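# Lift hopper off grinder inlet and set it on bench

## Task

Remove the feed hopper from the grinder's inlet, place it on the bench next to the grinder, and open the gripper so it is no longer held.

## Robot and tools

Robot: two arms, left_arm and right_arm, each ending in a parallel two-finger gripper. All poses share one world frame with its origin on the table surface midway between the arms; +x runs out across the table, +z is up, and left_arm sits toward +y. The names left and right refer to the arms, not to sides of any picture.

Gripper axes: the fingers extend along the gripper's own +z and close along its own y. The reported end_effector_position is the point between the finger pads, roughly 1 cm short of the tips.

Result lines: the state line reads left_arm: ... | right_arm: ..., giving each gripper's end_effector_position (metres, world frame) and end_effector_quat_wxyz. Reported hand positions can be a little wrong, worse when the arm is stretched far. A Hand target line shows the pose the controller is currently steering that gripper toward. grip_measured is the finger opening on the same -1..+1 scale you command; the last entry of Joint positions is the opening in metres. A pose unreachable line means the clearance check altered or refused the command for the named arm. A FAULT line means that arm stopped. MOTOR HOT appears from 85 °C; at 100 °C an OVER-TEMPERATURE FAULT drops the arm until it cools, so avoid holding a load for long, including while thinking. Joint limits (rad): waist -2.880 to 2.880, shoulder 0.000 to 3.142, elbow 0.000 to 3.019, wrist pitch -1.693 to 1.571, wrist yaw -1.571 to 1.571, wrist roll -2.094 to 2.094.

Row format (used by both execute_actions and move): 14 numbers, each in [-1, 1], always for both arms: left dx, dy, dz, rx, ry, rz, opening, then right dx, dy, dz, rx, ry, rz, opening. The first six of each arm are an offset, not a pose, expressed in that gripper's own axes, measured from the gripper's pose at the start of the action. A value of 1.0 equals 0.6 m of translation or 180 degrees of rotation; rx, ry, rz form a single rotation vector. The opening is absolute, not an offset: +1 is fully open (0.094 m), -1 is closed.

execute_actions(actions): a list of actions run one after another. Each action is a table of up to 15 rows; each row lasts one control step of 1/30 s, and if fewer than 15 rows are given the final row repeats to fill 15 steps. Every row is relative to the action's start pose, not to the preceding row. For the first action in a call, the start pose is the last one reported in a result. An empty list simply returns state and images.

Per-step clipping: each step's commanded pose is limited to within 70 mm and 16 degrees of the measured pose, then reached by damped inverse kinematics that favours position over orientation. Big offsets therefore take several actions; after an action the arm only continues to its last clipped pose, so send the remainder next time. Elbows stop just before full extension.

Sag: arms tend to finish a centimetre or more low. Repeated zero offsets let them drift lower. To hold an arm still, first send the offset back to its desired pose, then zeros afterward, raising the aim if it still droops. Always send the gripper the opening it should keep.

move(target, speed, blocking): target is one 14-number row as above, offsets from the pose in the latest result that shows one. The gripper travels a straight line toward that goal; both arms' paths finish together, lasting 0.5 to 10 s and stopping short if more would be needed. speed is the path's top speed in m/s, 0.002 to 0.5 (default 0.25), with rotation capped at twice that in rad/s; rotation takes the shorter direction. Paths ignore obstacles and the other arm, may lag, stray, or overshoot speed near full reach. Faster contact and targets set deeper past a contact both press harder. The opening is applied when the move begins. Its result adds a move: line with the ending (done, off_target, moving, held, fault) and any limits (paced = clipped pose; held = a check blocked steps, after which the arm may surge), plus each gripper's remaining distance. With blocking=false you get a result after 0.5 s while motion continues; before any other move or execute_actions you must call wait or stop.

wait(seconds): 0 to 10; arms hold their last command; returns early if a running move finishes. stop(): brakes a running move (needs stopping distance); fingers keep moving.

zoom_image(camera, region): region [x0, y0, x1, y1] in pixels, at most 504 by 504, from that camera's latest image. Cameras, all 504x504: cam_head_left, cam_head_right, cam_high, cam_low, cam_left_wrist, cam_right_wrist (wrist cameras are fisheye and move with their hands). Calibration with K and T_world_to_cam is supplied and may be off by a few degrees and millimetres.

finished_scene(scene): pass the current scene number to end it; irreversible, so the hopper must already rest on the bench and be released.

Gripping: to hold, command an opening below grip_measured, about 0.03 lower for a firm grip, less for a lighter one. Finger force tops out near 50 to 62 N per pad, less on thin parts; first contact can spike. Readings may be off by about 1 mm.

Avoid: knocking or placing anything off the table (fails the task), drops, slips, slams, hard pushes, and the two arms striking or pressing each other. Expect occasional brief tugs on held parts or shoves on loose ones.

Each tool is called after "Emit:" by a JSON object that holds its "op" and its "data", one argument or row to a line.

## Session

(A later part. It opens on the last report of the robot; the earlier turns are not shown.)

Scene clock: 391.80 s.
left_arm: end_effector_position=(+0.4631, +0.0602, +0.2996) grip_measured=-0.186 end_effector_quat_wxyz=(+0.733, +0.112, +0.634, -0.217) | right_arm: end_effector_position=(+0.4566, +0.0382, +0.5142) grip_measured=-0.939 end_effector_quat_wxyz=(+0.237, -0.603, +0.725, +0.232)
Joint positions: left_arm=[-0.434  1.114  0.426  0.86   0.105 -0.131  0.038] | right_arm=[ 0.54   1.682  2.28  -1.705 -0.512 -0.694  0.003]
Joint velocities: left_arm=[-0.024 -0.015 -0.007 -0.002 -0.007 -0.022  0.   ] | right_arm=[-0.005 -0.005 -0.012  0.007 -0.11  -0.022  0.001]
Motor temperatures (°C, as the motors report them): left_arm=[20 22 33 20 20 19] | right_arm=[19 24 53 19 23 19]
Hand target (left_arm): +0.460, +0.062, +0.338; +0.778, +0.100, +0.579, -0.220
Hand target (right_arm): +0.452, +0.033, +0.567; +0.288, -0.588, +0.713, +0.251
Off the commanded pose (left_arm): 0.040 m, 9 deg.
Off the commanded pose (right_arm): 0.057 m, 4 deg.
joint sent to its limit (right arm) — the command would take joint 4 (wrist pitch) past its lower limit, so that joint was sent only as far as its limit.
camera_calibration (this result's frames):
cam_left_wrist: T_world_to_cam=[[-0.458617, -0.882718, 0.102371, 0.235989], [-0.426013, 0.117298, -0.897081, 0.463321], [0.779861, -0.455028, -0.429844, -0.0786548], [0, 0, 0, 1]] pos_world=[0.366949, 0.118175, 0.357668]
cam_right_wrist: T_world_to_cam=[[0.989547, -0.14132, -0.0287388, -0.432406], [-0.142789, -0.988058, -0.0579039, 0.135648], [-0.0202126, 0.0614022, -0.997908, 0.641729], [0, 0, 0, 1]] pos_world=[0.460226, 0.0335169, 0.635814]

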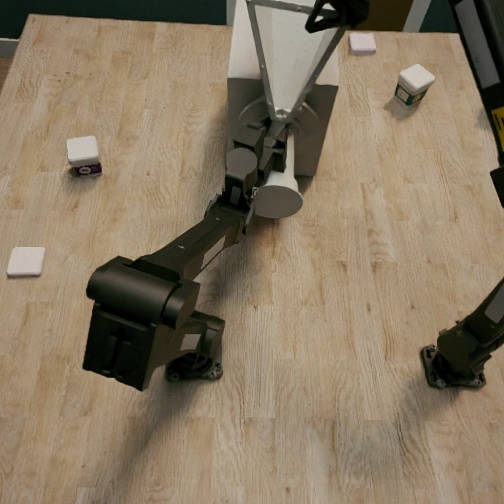

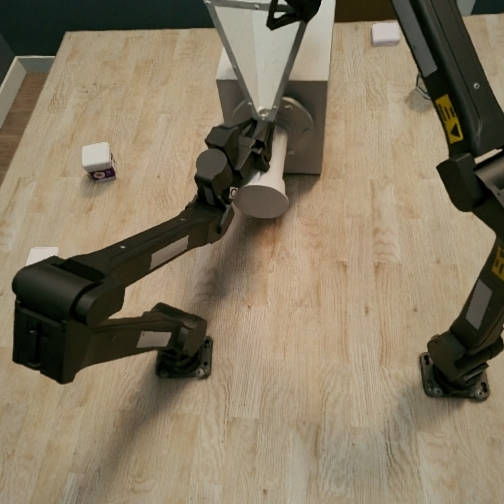

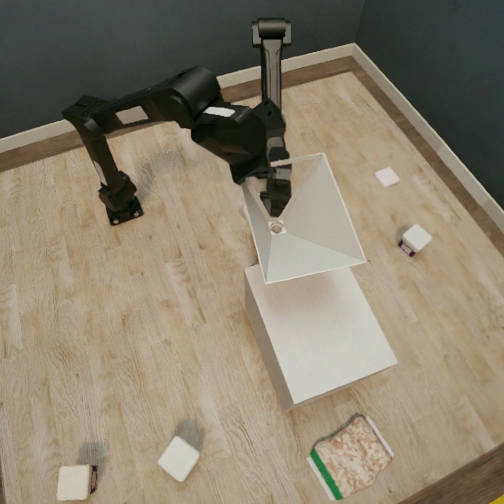

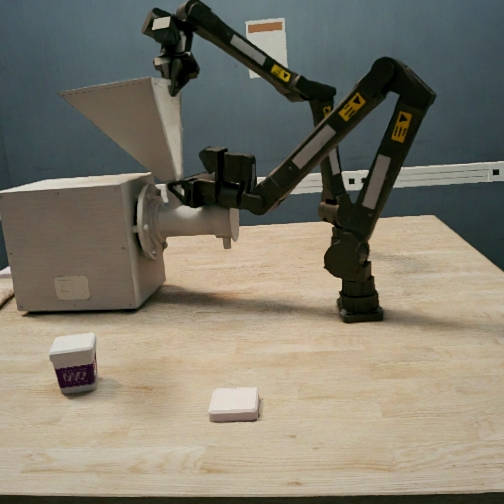

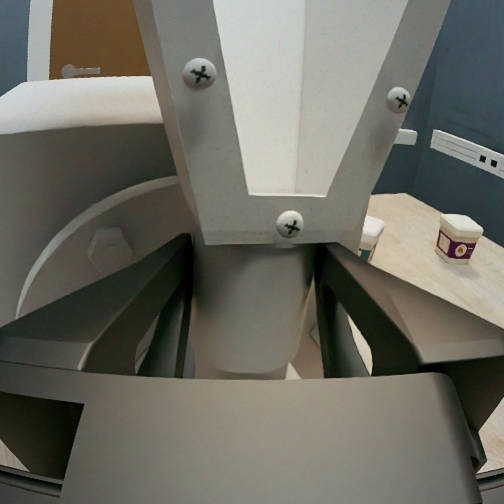

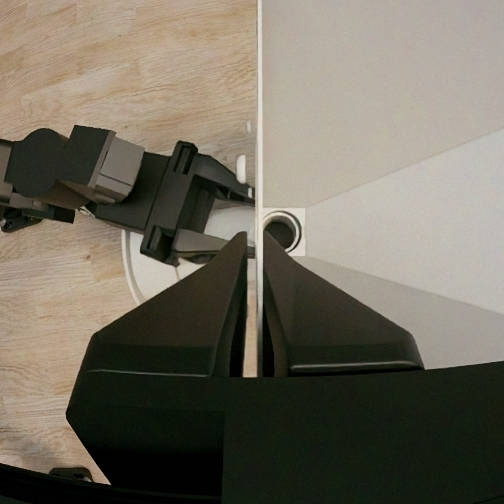

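Emit:
{"op": "execute_actions", "data": {
  "actions": [
    [[-0.066,-0.004,0.012,0,-0.09,0,-0.2, -0.056,0.03,-0.075,0,-0.02,0,-1]],
    [[-0.066,-0.004,0.012,0,-0.09,0,-0.2, -0.056,0.03,-0.075,0,-0.02,0,-1]]
  ]
}}

Scene clock: 407.43 s.
left_arm: end_effector_position=(+0.4520, +0.0632, +0.2995) grip_measured=-0.192 end_effector_quat_wxyz=(+0.763, +0.115, +0.597, -0.219) | right_arm: end_effector_position=(+0.4421, +0.0508, +0.5153) grip_measured=-0.939 end_effector_quat_wxyz=(+0.234, -0.611, +0.724, +0.220)
Joint positions: left_arm=[-0.435  1.163  0.379  1.049  0.108 -0.119  0.038] | right_arm=[ 0.586  1.675  2.281 -1.705 -0.468 -0.669  0.003]
Joint velocities: left_arm=[-0.024 -0.005 -0.002 -0.022 -0.037 -0.037  0.   ] | right_arm=[ 0.005 -0.005 -0.002 -0.007  0.037 -0.051  0.   ]
Motor temperatures (°C, as the motors report them): left_arm=[20 22 33 21 21 19] | right_arm=[19 24 54 19 25 19]
Hand target (left_arm): +0.451, +0.066, +0.338; +0.820, +0.086, +0.514, -0.236
Hand target (right_arm): +0.431, +0.042, +0.569; +0.281, -0.589, +0.716, +0.247
Off the commanded pose (left_arm): 0.042 m, 15 deg.
Off the commanded pose (right_arm): 0.058 m, 5 deg.
joint sent to its limit (right arm) — the command would take joint 4 (wrist pitch) past its lower limit, so that joint was sent only as far as its limit.
camera_calibration (this result's frames):
cam_left_wrist: T_world_to_cam=[[-0.468669, -0.879929, 0.0779377, 0.245213], [-0.34038, 0.0984674, -0.935118, 0.431966], [0.815163, -0.464789, -0.345659, -0.109221], [0, 0, 0, 1]] pos_world=[0.350989, 0.122471, 0.347075]
cam_right_wrist: T_world_to_cam=[[0.990786, -0.134916, -0.0118315, -0.425805], [-0.135247, -0.990219, -0.0342612, 0.130765], [-0.00709339, 0.0355457, -0.999343, 0.63805], [0, 0, 0, 1]] pos_world=[0.444093, 0.0493579, 0.637073]

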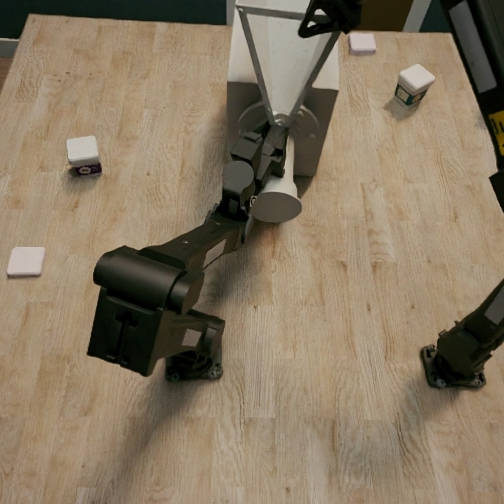

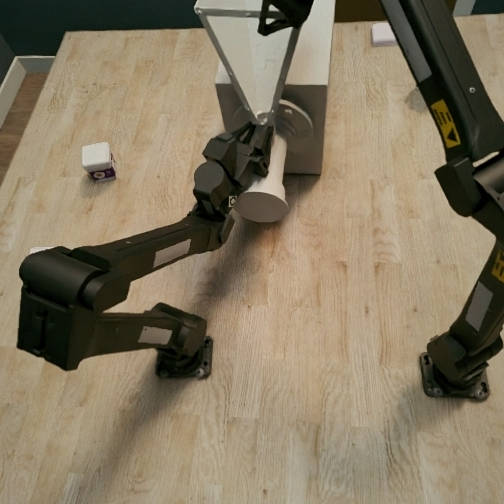

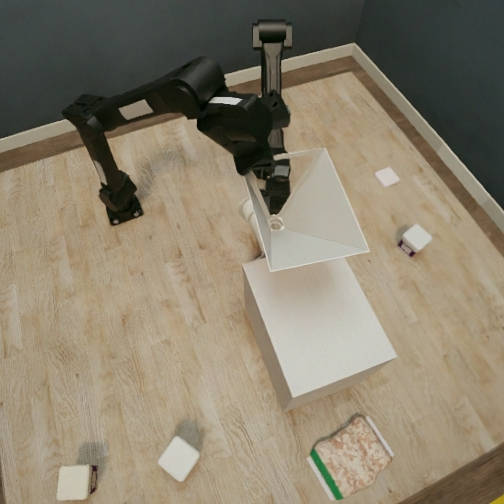

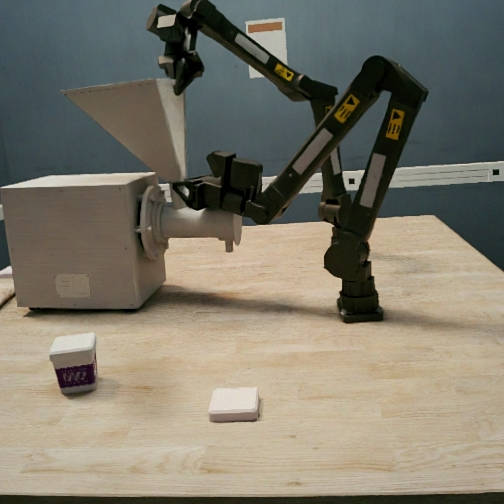

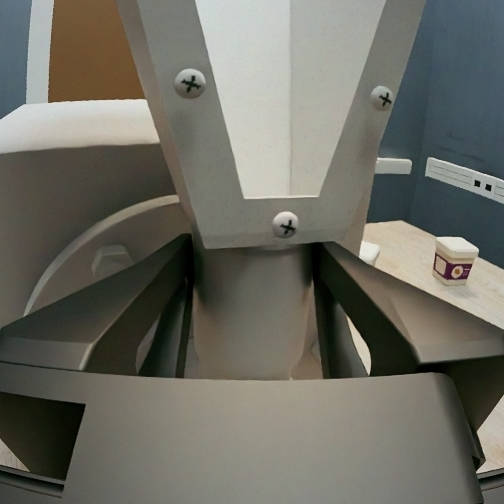

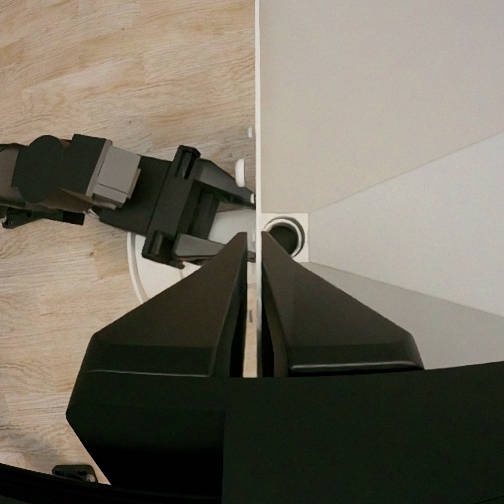

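Emit:
{"op": "zoom_image", "data": {
  "camera": "cam_low",
  "region": [0, 60, 300, 330]
}}

Region (0, 60, 300, 330) of cam_low's 504x504 image, scaled by 1.680, with more detail than that image has; it fills the top 454 rows of this view, and the rest is white.

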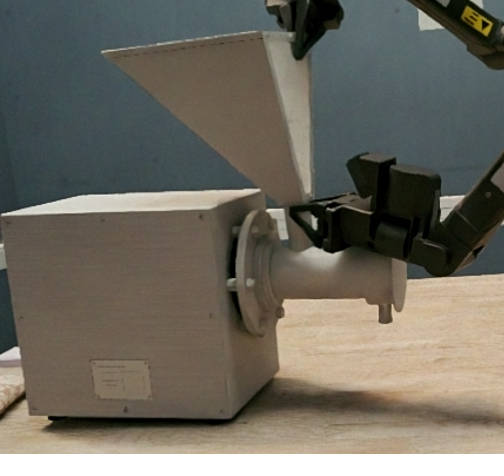

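Emit:
{"op": "zoom_image", "data": {
  "camera": "cam_right_wrist",
  "region": [220, 180, 340, 285]
}}

Region (220, 180, 340, 285) of cam_right_wrist's 504x504 image, scaled by 4.200, with more detail than that image has; it fills the top 441 rows of this view, and the rest is white.

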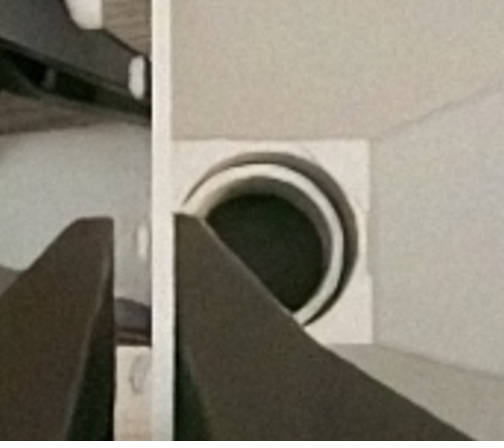

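Emit:
{"op": "execute_actions", "data": {
  "actions": [
    [[-0.112,-0.01,0.03,0,-0.03,0,-0.2, -0.071,0.01,-0.093,0,-0.02,0,-1]],
    [[-0.112,-0.01,0.03,0,-0.03,0,-0.2, -0.071,0.01,-0.093,0,-0.02,0,-1]]
  ]
}}

Scene clock: 458.20 s.
left_arm: end_effector_position=(+0.4376, +0.0768, +0.3804) grip_measured=-0.197 end_effector_quat_wxyz=(+0.790, +0.095, +0.568, -0.210) | right_arm: end_effector_position=(+0.4609, +0.0449, +0.5216) grip_measured=-0.939 end_effector_quat_wxyz=(+0.238, -0.571, +0.751, +0.230)
Joint positions: left_arm=[-0.434  0.943  0.454  0.834  0.065 -0.117  0.038] | right_arm=[ 0.555  1.703  2.33  -1.705 -0.48  -0.591  0.003]
Joint velocities: left_arm=[-0.005 -0.005  0.022 -0.017 -0.037  0.051 -0.   ] | right_arm=[-0.005 -0.005  0.007  0.007 -0.007 -0.051  0.   ]
Motor temperatures (°C, as the motors report them): left_arm=[20 21 32 24 23 19] | right_arm=[19 24 54 19 30 19]
Hand target (left_arm): +0.443, +0.071, +0.399; +0.796, +0.095, +0.557, -0.216
Hand target (right_arm): +0.450, +0.039, +0.586; +0.300, -0.556, +0.734, +0.249
Off the commanded pose (left_arm): 0.021 m, 2 deg.
Off the commanded pose (right_arm): 0.070 m, 4 deg.
joint sent to its limit (right arm) — the command would take joint 4 (wrist pitch) past its lower limit, so that joint was sent only as far as its limit.
camera_calibration (this result's frames):
cam_left_wrist: T_world_to_cam=[[-0.436643, -0.896047, 0.0802646, 0.230476], [-0.276387, 0.0487065, -0.959811, 0.4866], [0.856127, -0.441279, -0.268923, -0.11216], [0, 0, 0, 1]] pos_world=[0.331148, 0.133323, 0.418382]
cam_right_wrist: T_world_to_cam=[[0.974183, -0.219594, -0.0524094, -0.412573], [-0.222347, -0.973459, -0.0542095, 0.17741], [-0.0391144, 0.064463, -0.997153, 0.656936], [0, 0, 0, 1]] pos_world=[0.467064, 0.0397551, 0.643061]

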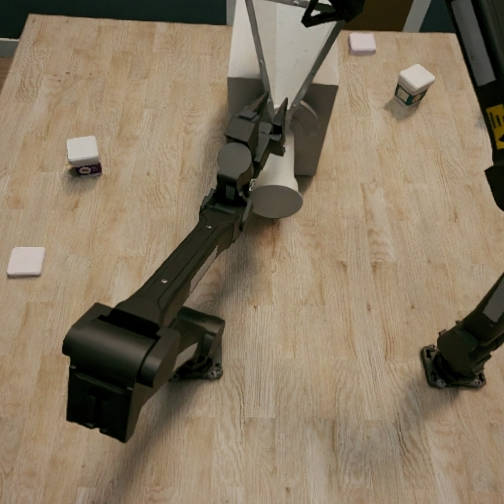

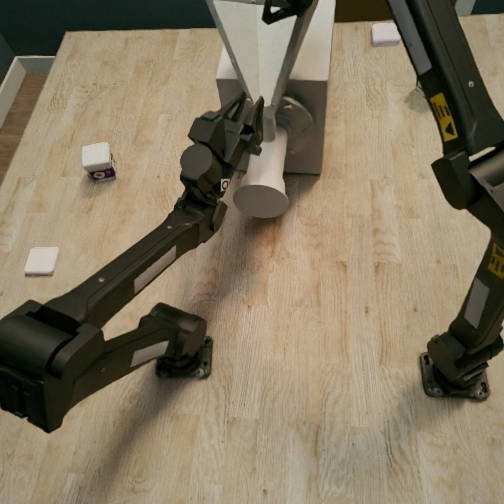

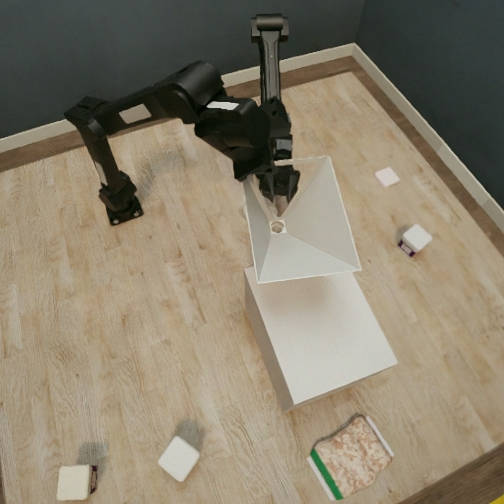

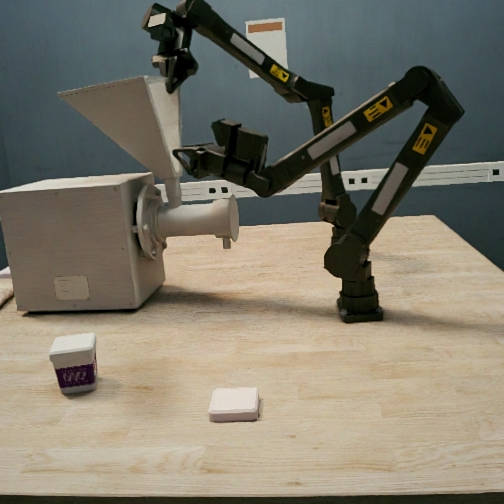

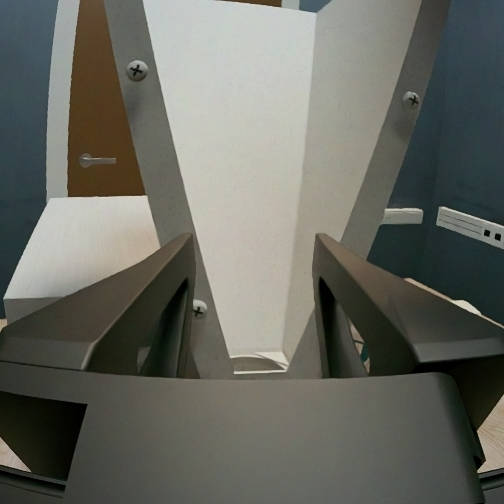

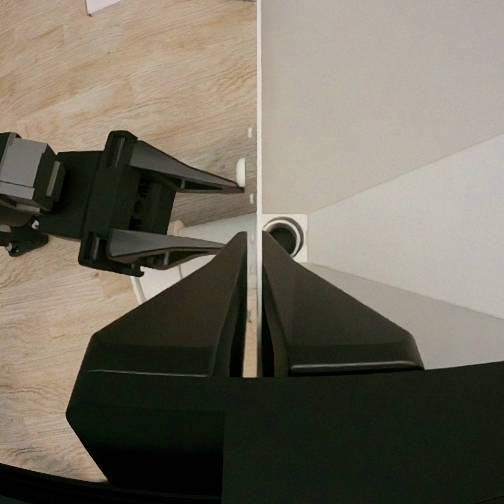

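Emit:
{"op": "zoom_image", "data": {
  "camera": "cam_low",
  "region": [100, 120, 280, 260]
}}

Region (100, 120, 280, 260) of cam_low's 504x504 image, scaled by 2.800, with more detail than that image has.

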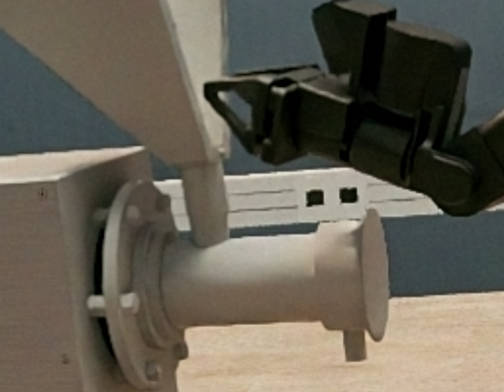

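Emit:
{"op": "move", "data": {
  "target": [0.0907,0.0052,-0.0682,0.0057,0.1932,0.0284,0.3, -0.048,0.022,-0.0665,0,0,0,-1],
  "speed": 0.15
}}

Scene clock: 519.50 s.
left_arm: end_effector_position=(+0.4094, +0.0814, +0.2799) grip_measured=+0.297 end_effector_quat_wxyz=(+0.569, +0.182, +0.789, -0.145) | right_arm: end_effector_position=(+0.4601, +0.0447, +0.5206) grip_measured=-0.939 end_effector_quat_wxyz=(+0.236, -0.568, +0.755, +0.228)
Joint positions: left_arm=[-0.422  0.742  0.531 -0.107  0.125  0.018  0.061] | right_arm=[ 0.557  1.701  2.326 -1.705 -0.472 -0.581  0.003]
Joint velocities: left_arm=[-0.005 -0.024 -0.007 -0.022  0.051 -0.007 -0.   ] | right_arm=[-0.005 -0.015 -0.007 -0.012  0.007 -0.022 -0.001]
Motor temperatures (°C, as the motors report them): left_arm=[20 21 35 21 21 19] | right_arm=[19 24 60 19 28 19]
Hand target (left_arm): +0.416, +0.085, +0.314; +0.593, +0.182, +0.772, -0.139
Hand target (right_arm): +0.447, +0.042, +0.569; +0.281, -0.557, +0.745, +0.235
Off the commanded pose (left_arm): 0.037 m, 3 deg.
Off the commanded pose (right_arm): 0.052 m, 1 deg.
joint sent to its limit (right arm) — the command would take joint 4 (wrist pitch) past its lower limit, so that joint was sent only as far as its limit.
move: off_target (left_arm, right_arm)
camera_calibration (this result's frames):
cam_left_wrist: T_world_to_cam=[[-0.453167, -0.891325, 0.0133667, 0.255475], [-0.720464, 0.357386, -0.594312, 0.436509], [0.524948, -0.278953, -0.804124, 0.159212], [0, 0, 0, 1]] pos_world=[0.346684, 0.116122, 0.384033]
cam_right_wrist: T_world_to_cam=[[0.971926, -0.228837, -0.0547146, -0.409291], [-0.231467, -0.971668, -0.0477948, 0.177798], [-0.0422273, 0.0591176, -0.997357, 0.657775], [0, 0, 0, 1]] pos_world=[0.466731, 0.0402144, 0.64214]

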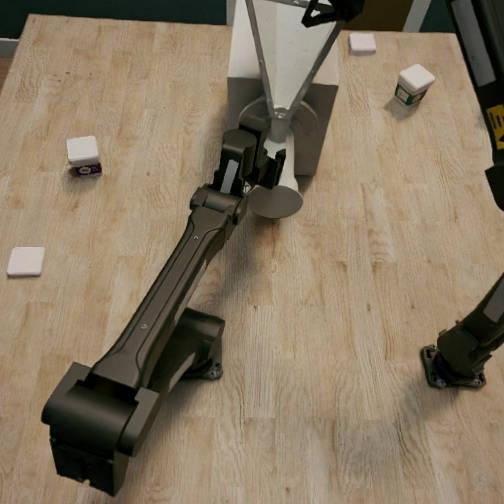

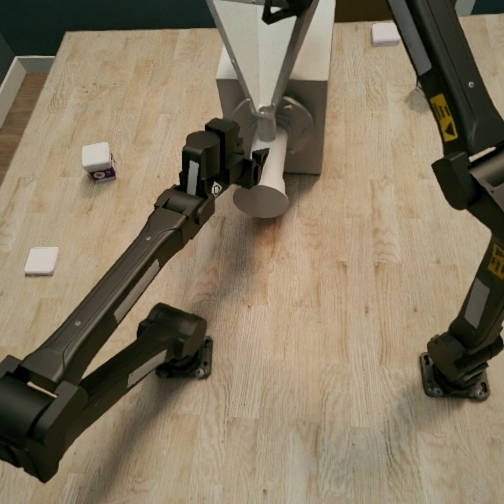

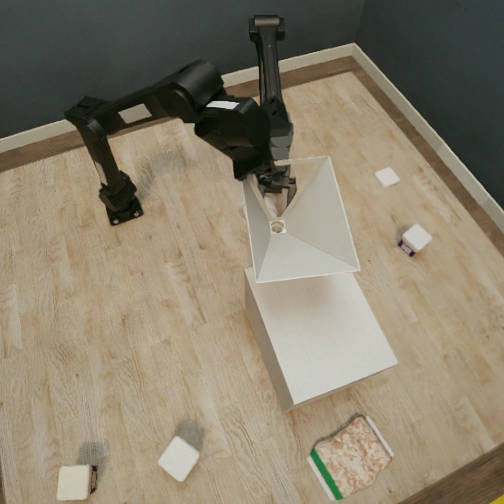

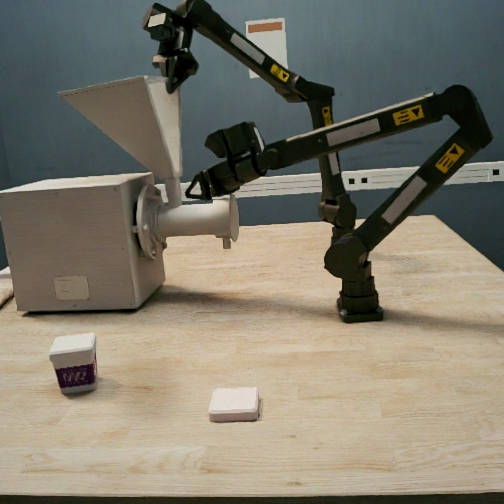

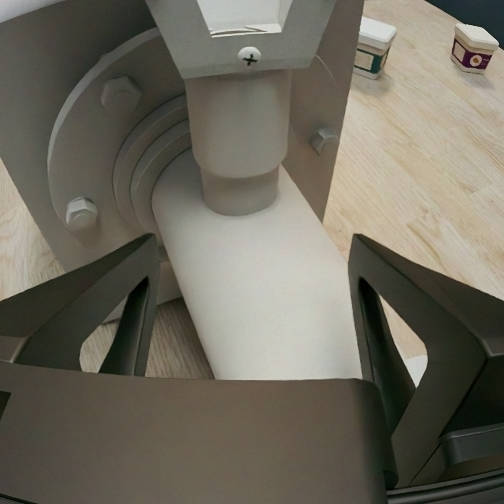

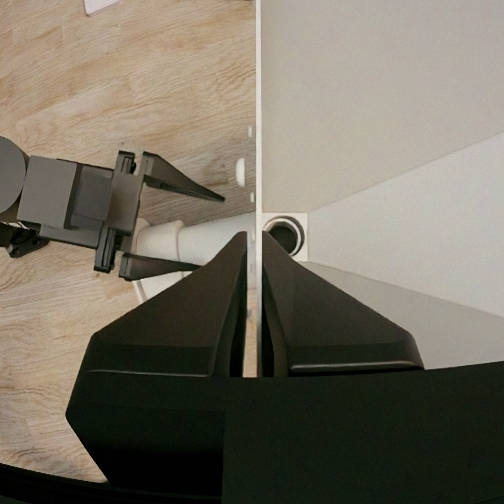

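Emit:
{"op": "move", "data": {
  "target": [-0.107,0.0083,-0.0042,0,-0.017,0,0.3, -0.048,0.022,-0.0665,0,0,0,-1],
  "speed": 0.1
}}

Scene clock: 531.93 s.
left_arm: end_effector_position=(+0.4168, +0.0766, +0.3140) grip_measured=+0.297 end_effector_quat_wxyz=(+0.574, +0.185, +0.783, -0.150) | right_arm: end_effector_position=(+0.4601, +0.0451, +0.5205) grip_measured=-0.939 end_effector_quat_wxyz=(+0.235, -0.564, +0.758, +0.227)
Joint positions: left_arm=[-0.422  0.751  0.615 -0.167  0.137  0.018  0.061] | right_arm=[ 0.56   1.701  2.328 -1.705 -0.466 -0.57   0.003]
Joint velocities: left_arm=[ 0.015 -0.005 -0.017 -0.007 -0.022  0.066 -0.   ] | right_arm=[-0.015 -0.005 -0.017 -0.002 -0.022 -0.022 -0.001]
Motor temperatures (°C, as the motors report them): left_arm=[20 21 36 21 21 19] | right_arm=[19 25 58 19 26 19]
Hand target (left_arm): +0.425, +0.079, +0.342; +0.590, +0.178, +0.773, -0.150
Hand target (right_arm): +0.447, +0.043, +0.567; +0.279, -0.554, +0.749, +0.233
Off the commanded pose (left_arm): 0.030 m, 2 deg.
Off the commanded pose (right_arm): 0.051 m, 1 deg.
joint sent to its limit (right arm) — the command would take joint 4 (wrist pitch) past its lower limit, so that joint was sent only as far as its limit.
move: off_target (left_arm, right_arm)
camera_calibration (this result's frames):
cam_left_wrist: T_world_to_cam=[[-0.463473, -0.885993, 0.01449, 0.257627], [-0.707955, 0.360406, -0.607378, 0.46249], [0.53291, -0.291761, -0.794281, 0.175987], [0, 0, 0, 1]] pos_world=[0.35304, 0.112918, 0.416957]
cam_right_wrist: T_world_to_cam=[[0.969498, -0.23831, -0.0572942, -0.406282], [-0.24093, -0.969537, -0.0441715, 0.180515], [-0.0450224, 0.056628, -0.99738, 0.659016], [0, 0, 0, 1]] pos_world=[0.467051, 0.0408766, 0.641986]

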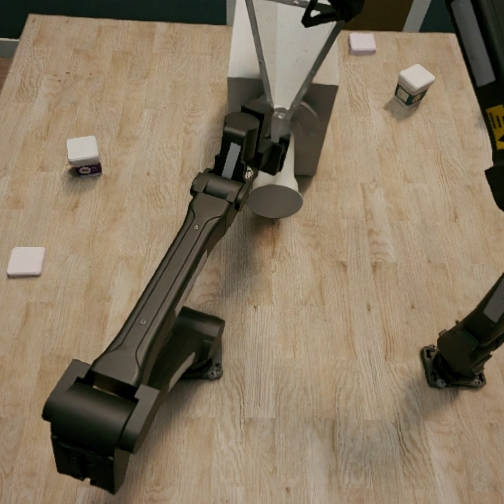

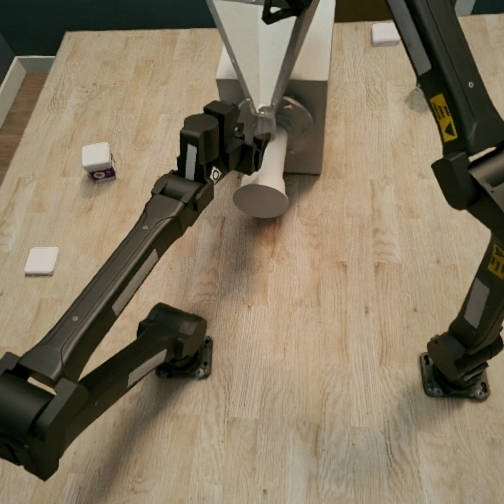

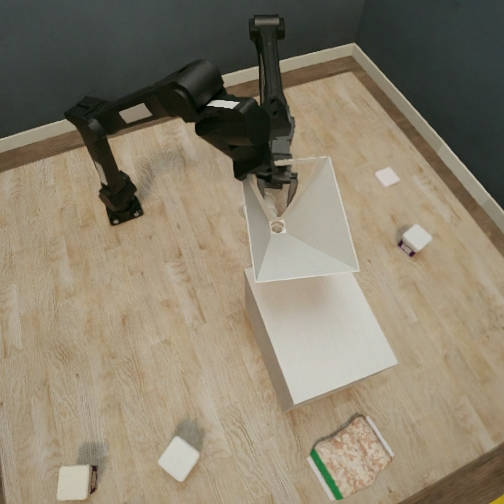

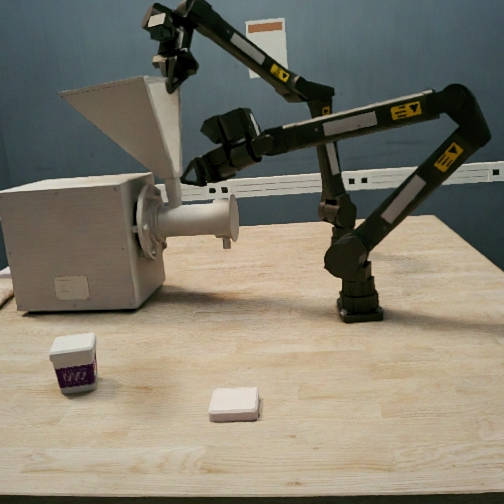

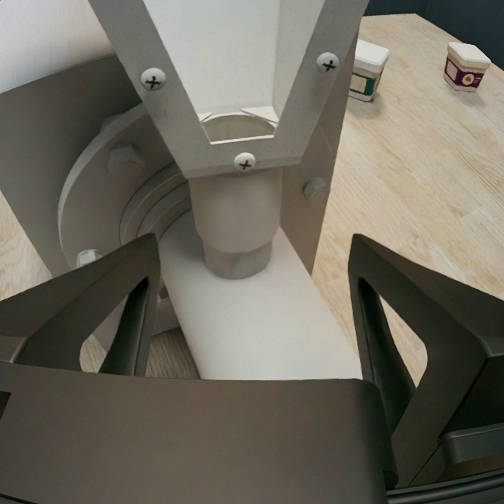

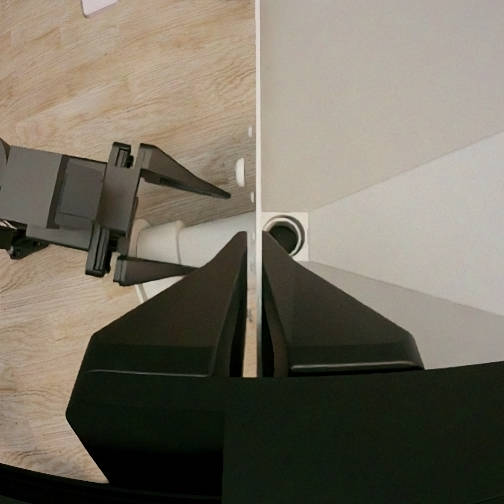

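Emit:
{"op": "move", "data": {
  "target": [-0.033,0.0117,0.088,0,-0.012,0,0.3, -0.048,0.022,-0.0665,0,0,0,-1],
  "speed": 0.06
}}

Scene clock: 545.67 s.
left_arm: end_effector_position=(+0.4555, +0.0627, +0.2817) grip_measured=+0.297 end_effector_quat_wxyz=(+0.561, +0.186, +0.793, -0.149) | right_arm: end_effector_position=(+0.4601, +0.0453, +0.5207) grip_measured=-0.939 end_effector_quat_wxyz=(+0.234, -0.561, +0.761, +0.225)
Joint positions: left_arm=[-0.422  0.925  0.628 -0.037  0.137  0.018  0.061] | right_arm=[ 0.561  1.702  2.329 -1.705 -0.461 -0.56   0.003]
Joint velocities: left_arm=[-0.005 -0.015  0.012  0.007  0.066 -0.051  0.   ] | right_arm=[-0.005  0.024 -0.002  0.002 -0.022  0.051 -0.001]
Motor temperatures (°C, as the motors report them): left_arm=[20 21 36 21 21 19] | right_arm=[19 25 56 19 25 19]
Hand target (left_arm): +0.467, +0.058, +0.318; +0.589, +0.182, +0.772, -0.154
Hand target (right_arm): +0.447, +0.043, +0.568; +0.279, -0.550, +0.752, +0.232
Off the commanded pose (left_arm): 0.039 m, 4 deg.
Off the commanded pose (right_arm): 0.051 m, 1 deg.
joint sent to its limit (right arm) — the command would take joint 4 (wrist pitch) past its lower limit, so that joint was sent only as far as its limit.
move: off_target (left_arm, right_arm)
camera_calibration (this result's frames):
cam_left_wrist: T_world_to_cam=[[-0.46297, -0.886173, 0.0188542, 0.26226], [-0.725886, 0.366851, -0.581815, 0.475825], [0.508673, -0.283049, -0.813102, 0.141416], [0, 0, 0, 1]] pos_world=[0.394879, 0.0978782, 0.386883]
cam_right_wrist: T_world_to_cam=[[0.967295, -0.246789, -0.0586164, -0.404163], [-0.249359, -0.967524, -0.0414499, 0.183139], [-0.0464834, 0.0547108, -0.99742, 0.659988], [0, 0, 0, 1]] pos_world=[0.46729, 0.0413398, 0.642186]

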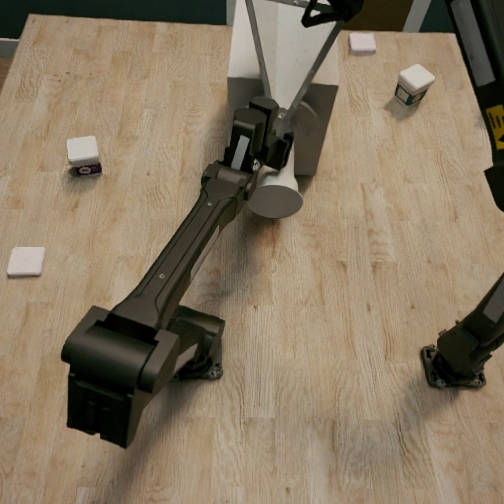

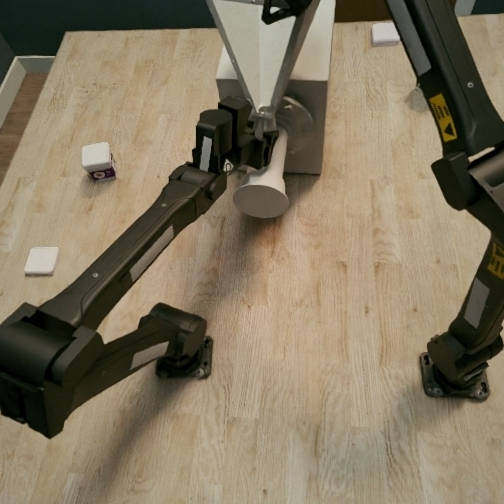

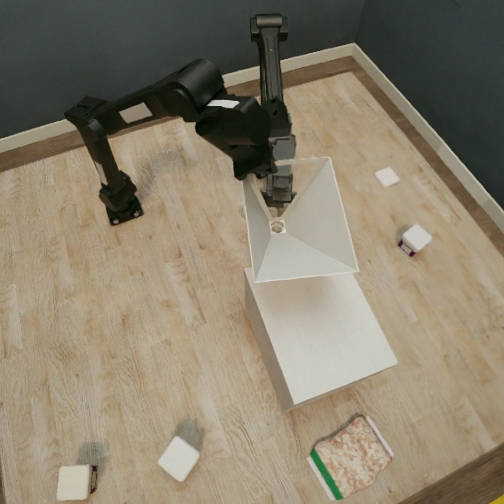

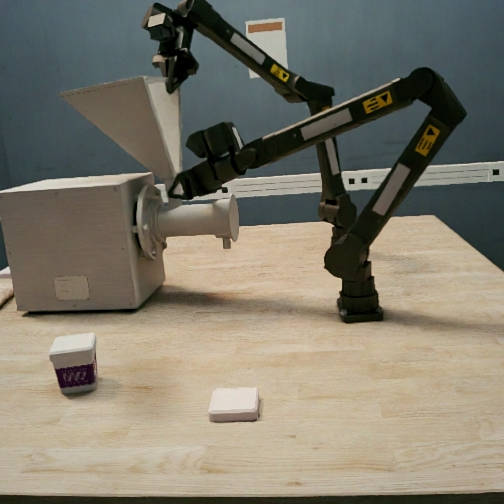

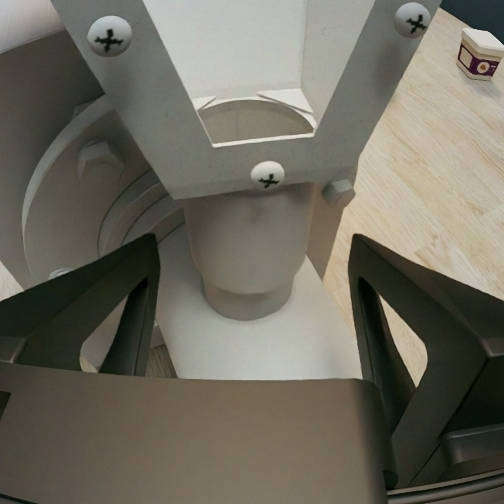

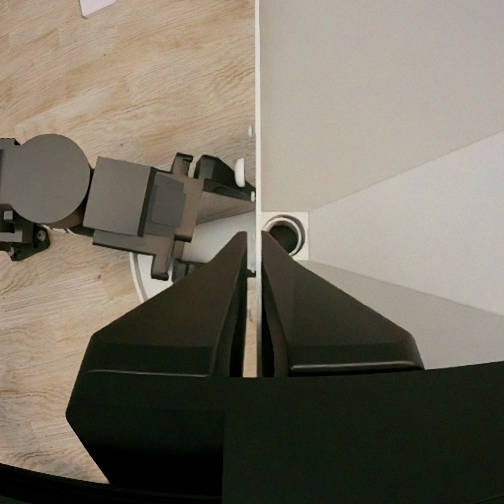

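Emit:
{"op": "move", "data": {
  "target": [-0.0828,0.002,0.023,0,-0.022,0,0.3, -0.048,0.022,-0.0665,0,0,0,-1],
  "speed": 0.05
}}

Scene clock: 558.20 s.
left_arm: end_effector_position=(+0.4682, +0.0582, +0.2909) grip_measured=+0.297 end_effector_quat_wxyz=(+0.564, +0.185, +0.791, -0.149) | right_arm: end_effector_position=(+0.4601, +0.0459, +0.5209) grip_measured=-0.939 end_effector_quat_wxyz=(+0.234, -0.559, +0.763, +0.224)
Joint positions: left_arm=[-0.422  0.961  0.669 -0.037  0.136  0.018  0.061] | right_arm=[ 0.564  1.702  2.332 -1.705 -0.456 -0.552  0.003]
Joint velocities: left_arm=[-0.005 -0.015 -0.007 -0.002  0.007 -0.051 -0.   ] | right_arm=[-0.005  0.005 -0.017 -0.007 -0.022 -0.066 -0.   ]
Motor temperatures (°C, as the motors report them): left_arm=[20 21 37 21 20 19] | right_arm=[19 25 56 19 24 19]
Hand target (left_arm): +0.479, +0.052, +0.324; +0.588, +0.181, +0.773, -0.156
Hand target (right_arm): +0.447, +0.044, +0.568; +0.278, -0.547, +0.755, +0.231
Off the commanded pose (left_arm): 0.037 m, 4 deg.
Off the commanded pose (right_arm): 0.051 m, 0 deg.
joint sent to its limit (right arm) — the command would take joint 4 (wrist pitch) past its lower limit, so that joint was sent only as far as its limit.
move: off_target (left_arm, right_arm)
camera_calibration (this result's frames):
cam_left_wrist: T_world_to_cam=[[-0.462744, -0.886309, 0.0180059, 0.264127], [-0.723059, 0.365603, -0.586106, 0.492015], [0.512888, -0.284236, -0.810035, 0.13837], [0, 0, 0, 1]] pos_world=[0.407011, 0.0935459, 0.395701]
cam_right_wrist: T_world_to_cam=[[0.965631, -0.253077, -0.0592379, -0.402559], [-0.255582, -0.965988, -0.0393087, 0.185348], [-0.0472749, 0.0530979, -0.99747, 0.660633], [0, 0, 0, 1]] pos_world=[0.467327, 0.0420874, 0.642401]

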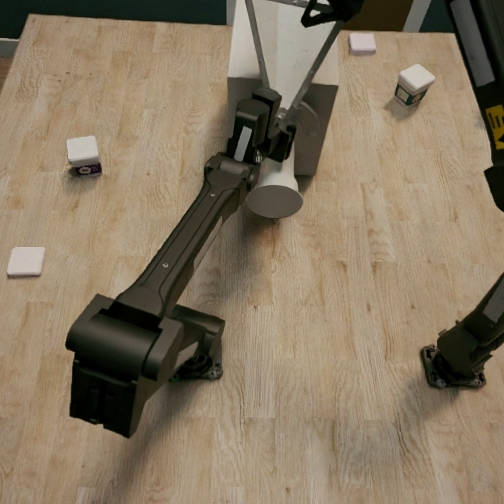

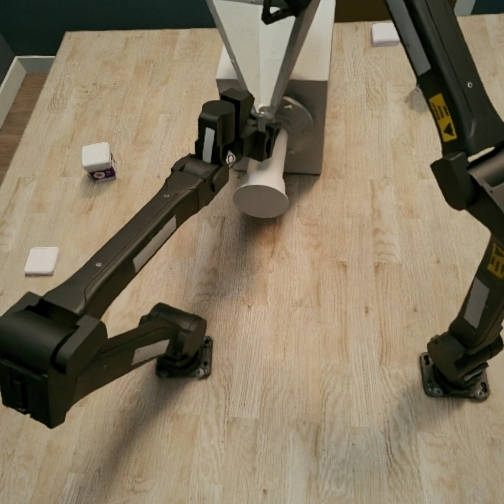

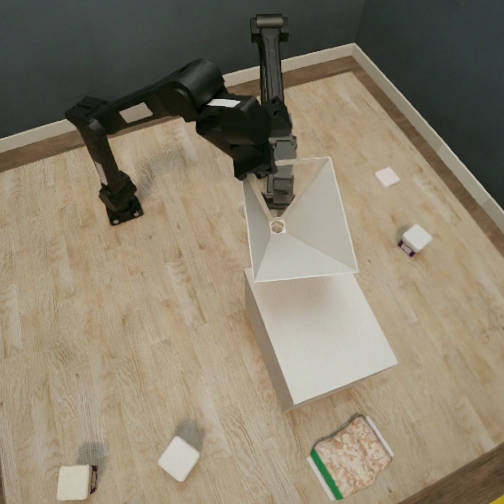

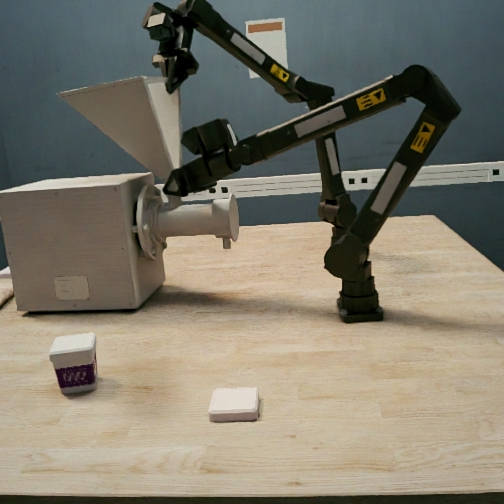

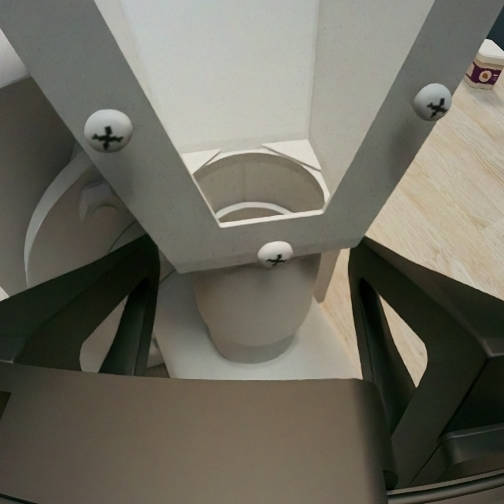

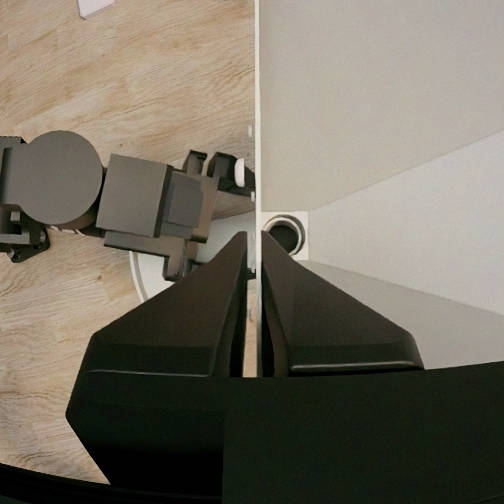

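Emit:
{"op": "execute_actions", "data": {
  "actions": [
    [[-0.051,-0.0015,0.0107,0,-0.022,0,0.3, -0.048,0.022,-0.0665,0,0,0,-1]],
    [[-0.058,-0.0015,0.006,0,-0.022,0,0.0, -0.048,0.022,-0.0665,0,0,0,-1]],
    [[-0.058,-0.0015,0.004,0,-0.022,0,-0.24, -0.048,0.022,-0.0665,0,0,0,-1]]
  ]
}}

Scene clock: 567.10 s.
left_arm: end_effector_position=(+0.4723, +0.0557, +0.2944) grip_measured=-0.163 end_effector_quat_wxyz=(+0.576, +0.196, +0.781, -0.140) | right_arm: end_effector_position=(+0.4605, +0.0486, +0.5209) grip_measured=-0.939 end_effector_quat_wxyz=(+0.233, -0.550, +0.772, +0.218)
Joint positions: left_arm=[-0.427  0.972  0.669 -0.     0.129  0.047  0.039] | right_arm=[ 0.573  1.708  2.342 -1.705 -0.434 -0.521  0.003]
Joint velocities: left_arm=[-0.005 -0.015  0.012 -0.007 -0.037 -0.022  0.   ] | right_arm=[-0.015 -0.005  0.002 -0.007 -0.007 -0.007 -0.001]
Motor temperatures (°C, as the motors report them): left_arm=[20 21 37 21 20 19] | right_arm=[19 25 56 19 24 19]
Hand target (left_arm): +0.481, +0.051, +0.327; +0.600, +0.180, +0.763, -0.156
Hand target (right_arm): +0.448, +0.046, +0.568; +0.278, -0.541, +0.761, +0.227
Off the commanded pose (left_arm): 0.035 m, 4 deg.
Off the commanded pose (right_arm): 0.051 m, 1 deg.
joint sent to its limit (right arm) — the command would take joint 4 (wrist pitch) past its lower limit, so that joint was sent only as far as its limit.
camera_calibration (this result's frames):
cam_left_wrist: T_world_to_cam=[[-0.468675, -0.883236, -0.015415, 0.27619], [-0.698075, 0.381003, -0.60624, 0.491247], [0.541326, -0.273369, -0.795132, 0.119974], [0, 0, 0, 1]] pos_world=[0.407425, 0.0895711, 0.397466]
cam_right_wrist: T_world_to_cam=[[0.958681, -0.27804, -0.0602076, -0.39742], [-0.280119, -0.95952, -0.0292206, 0.193788], [-0.0496459, 0.0448785, -0.997758, 0.662182], [0, 0, 0, 1]] pos_world=[0.468157, 0.0457274, 0.642432]

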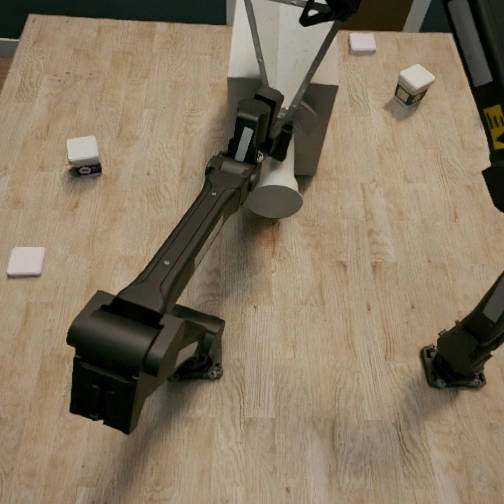

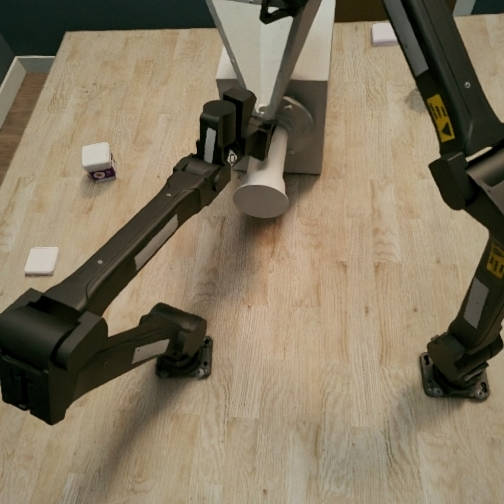

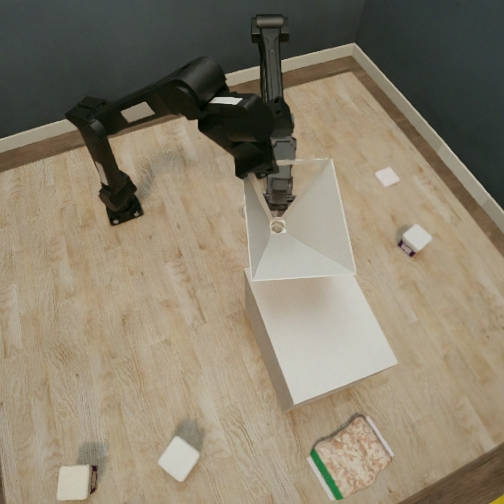

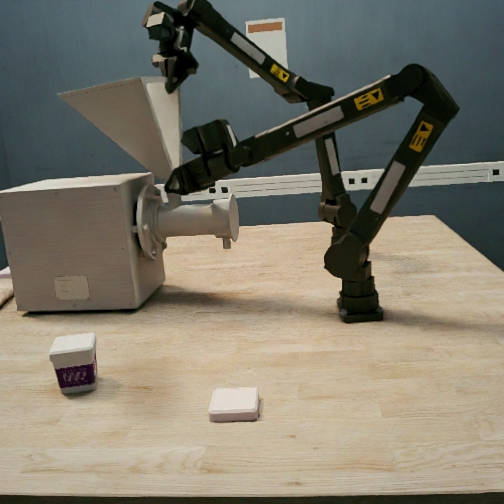

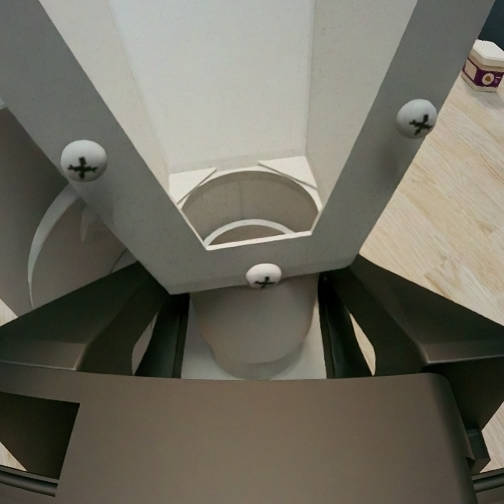

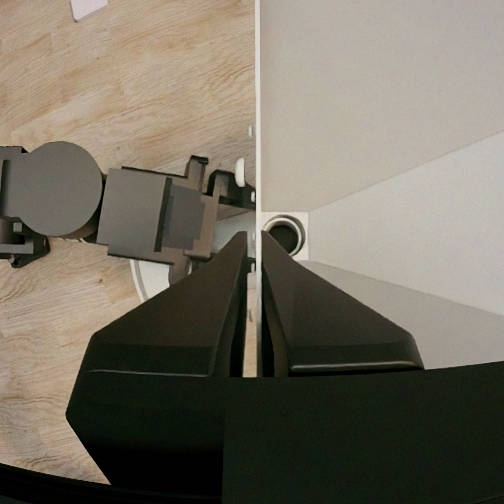

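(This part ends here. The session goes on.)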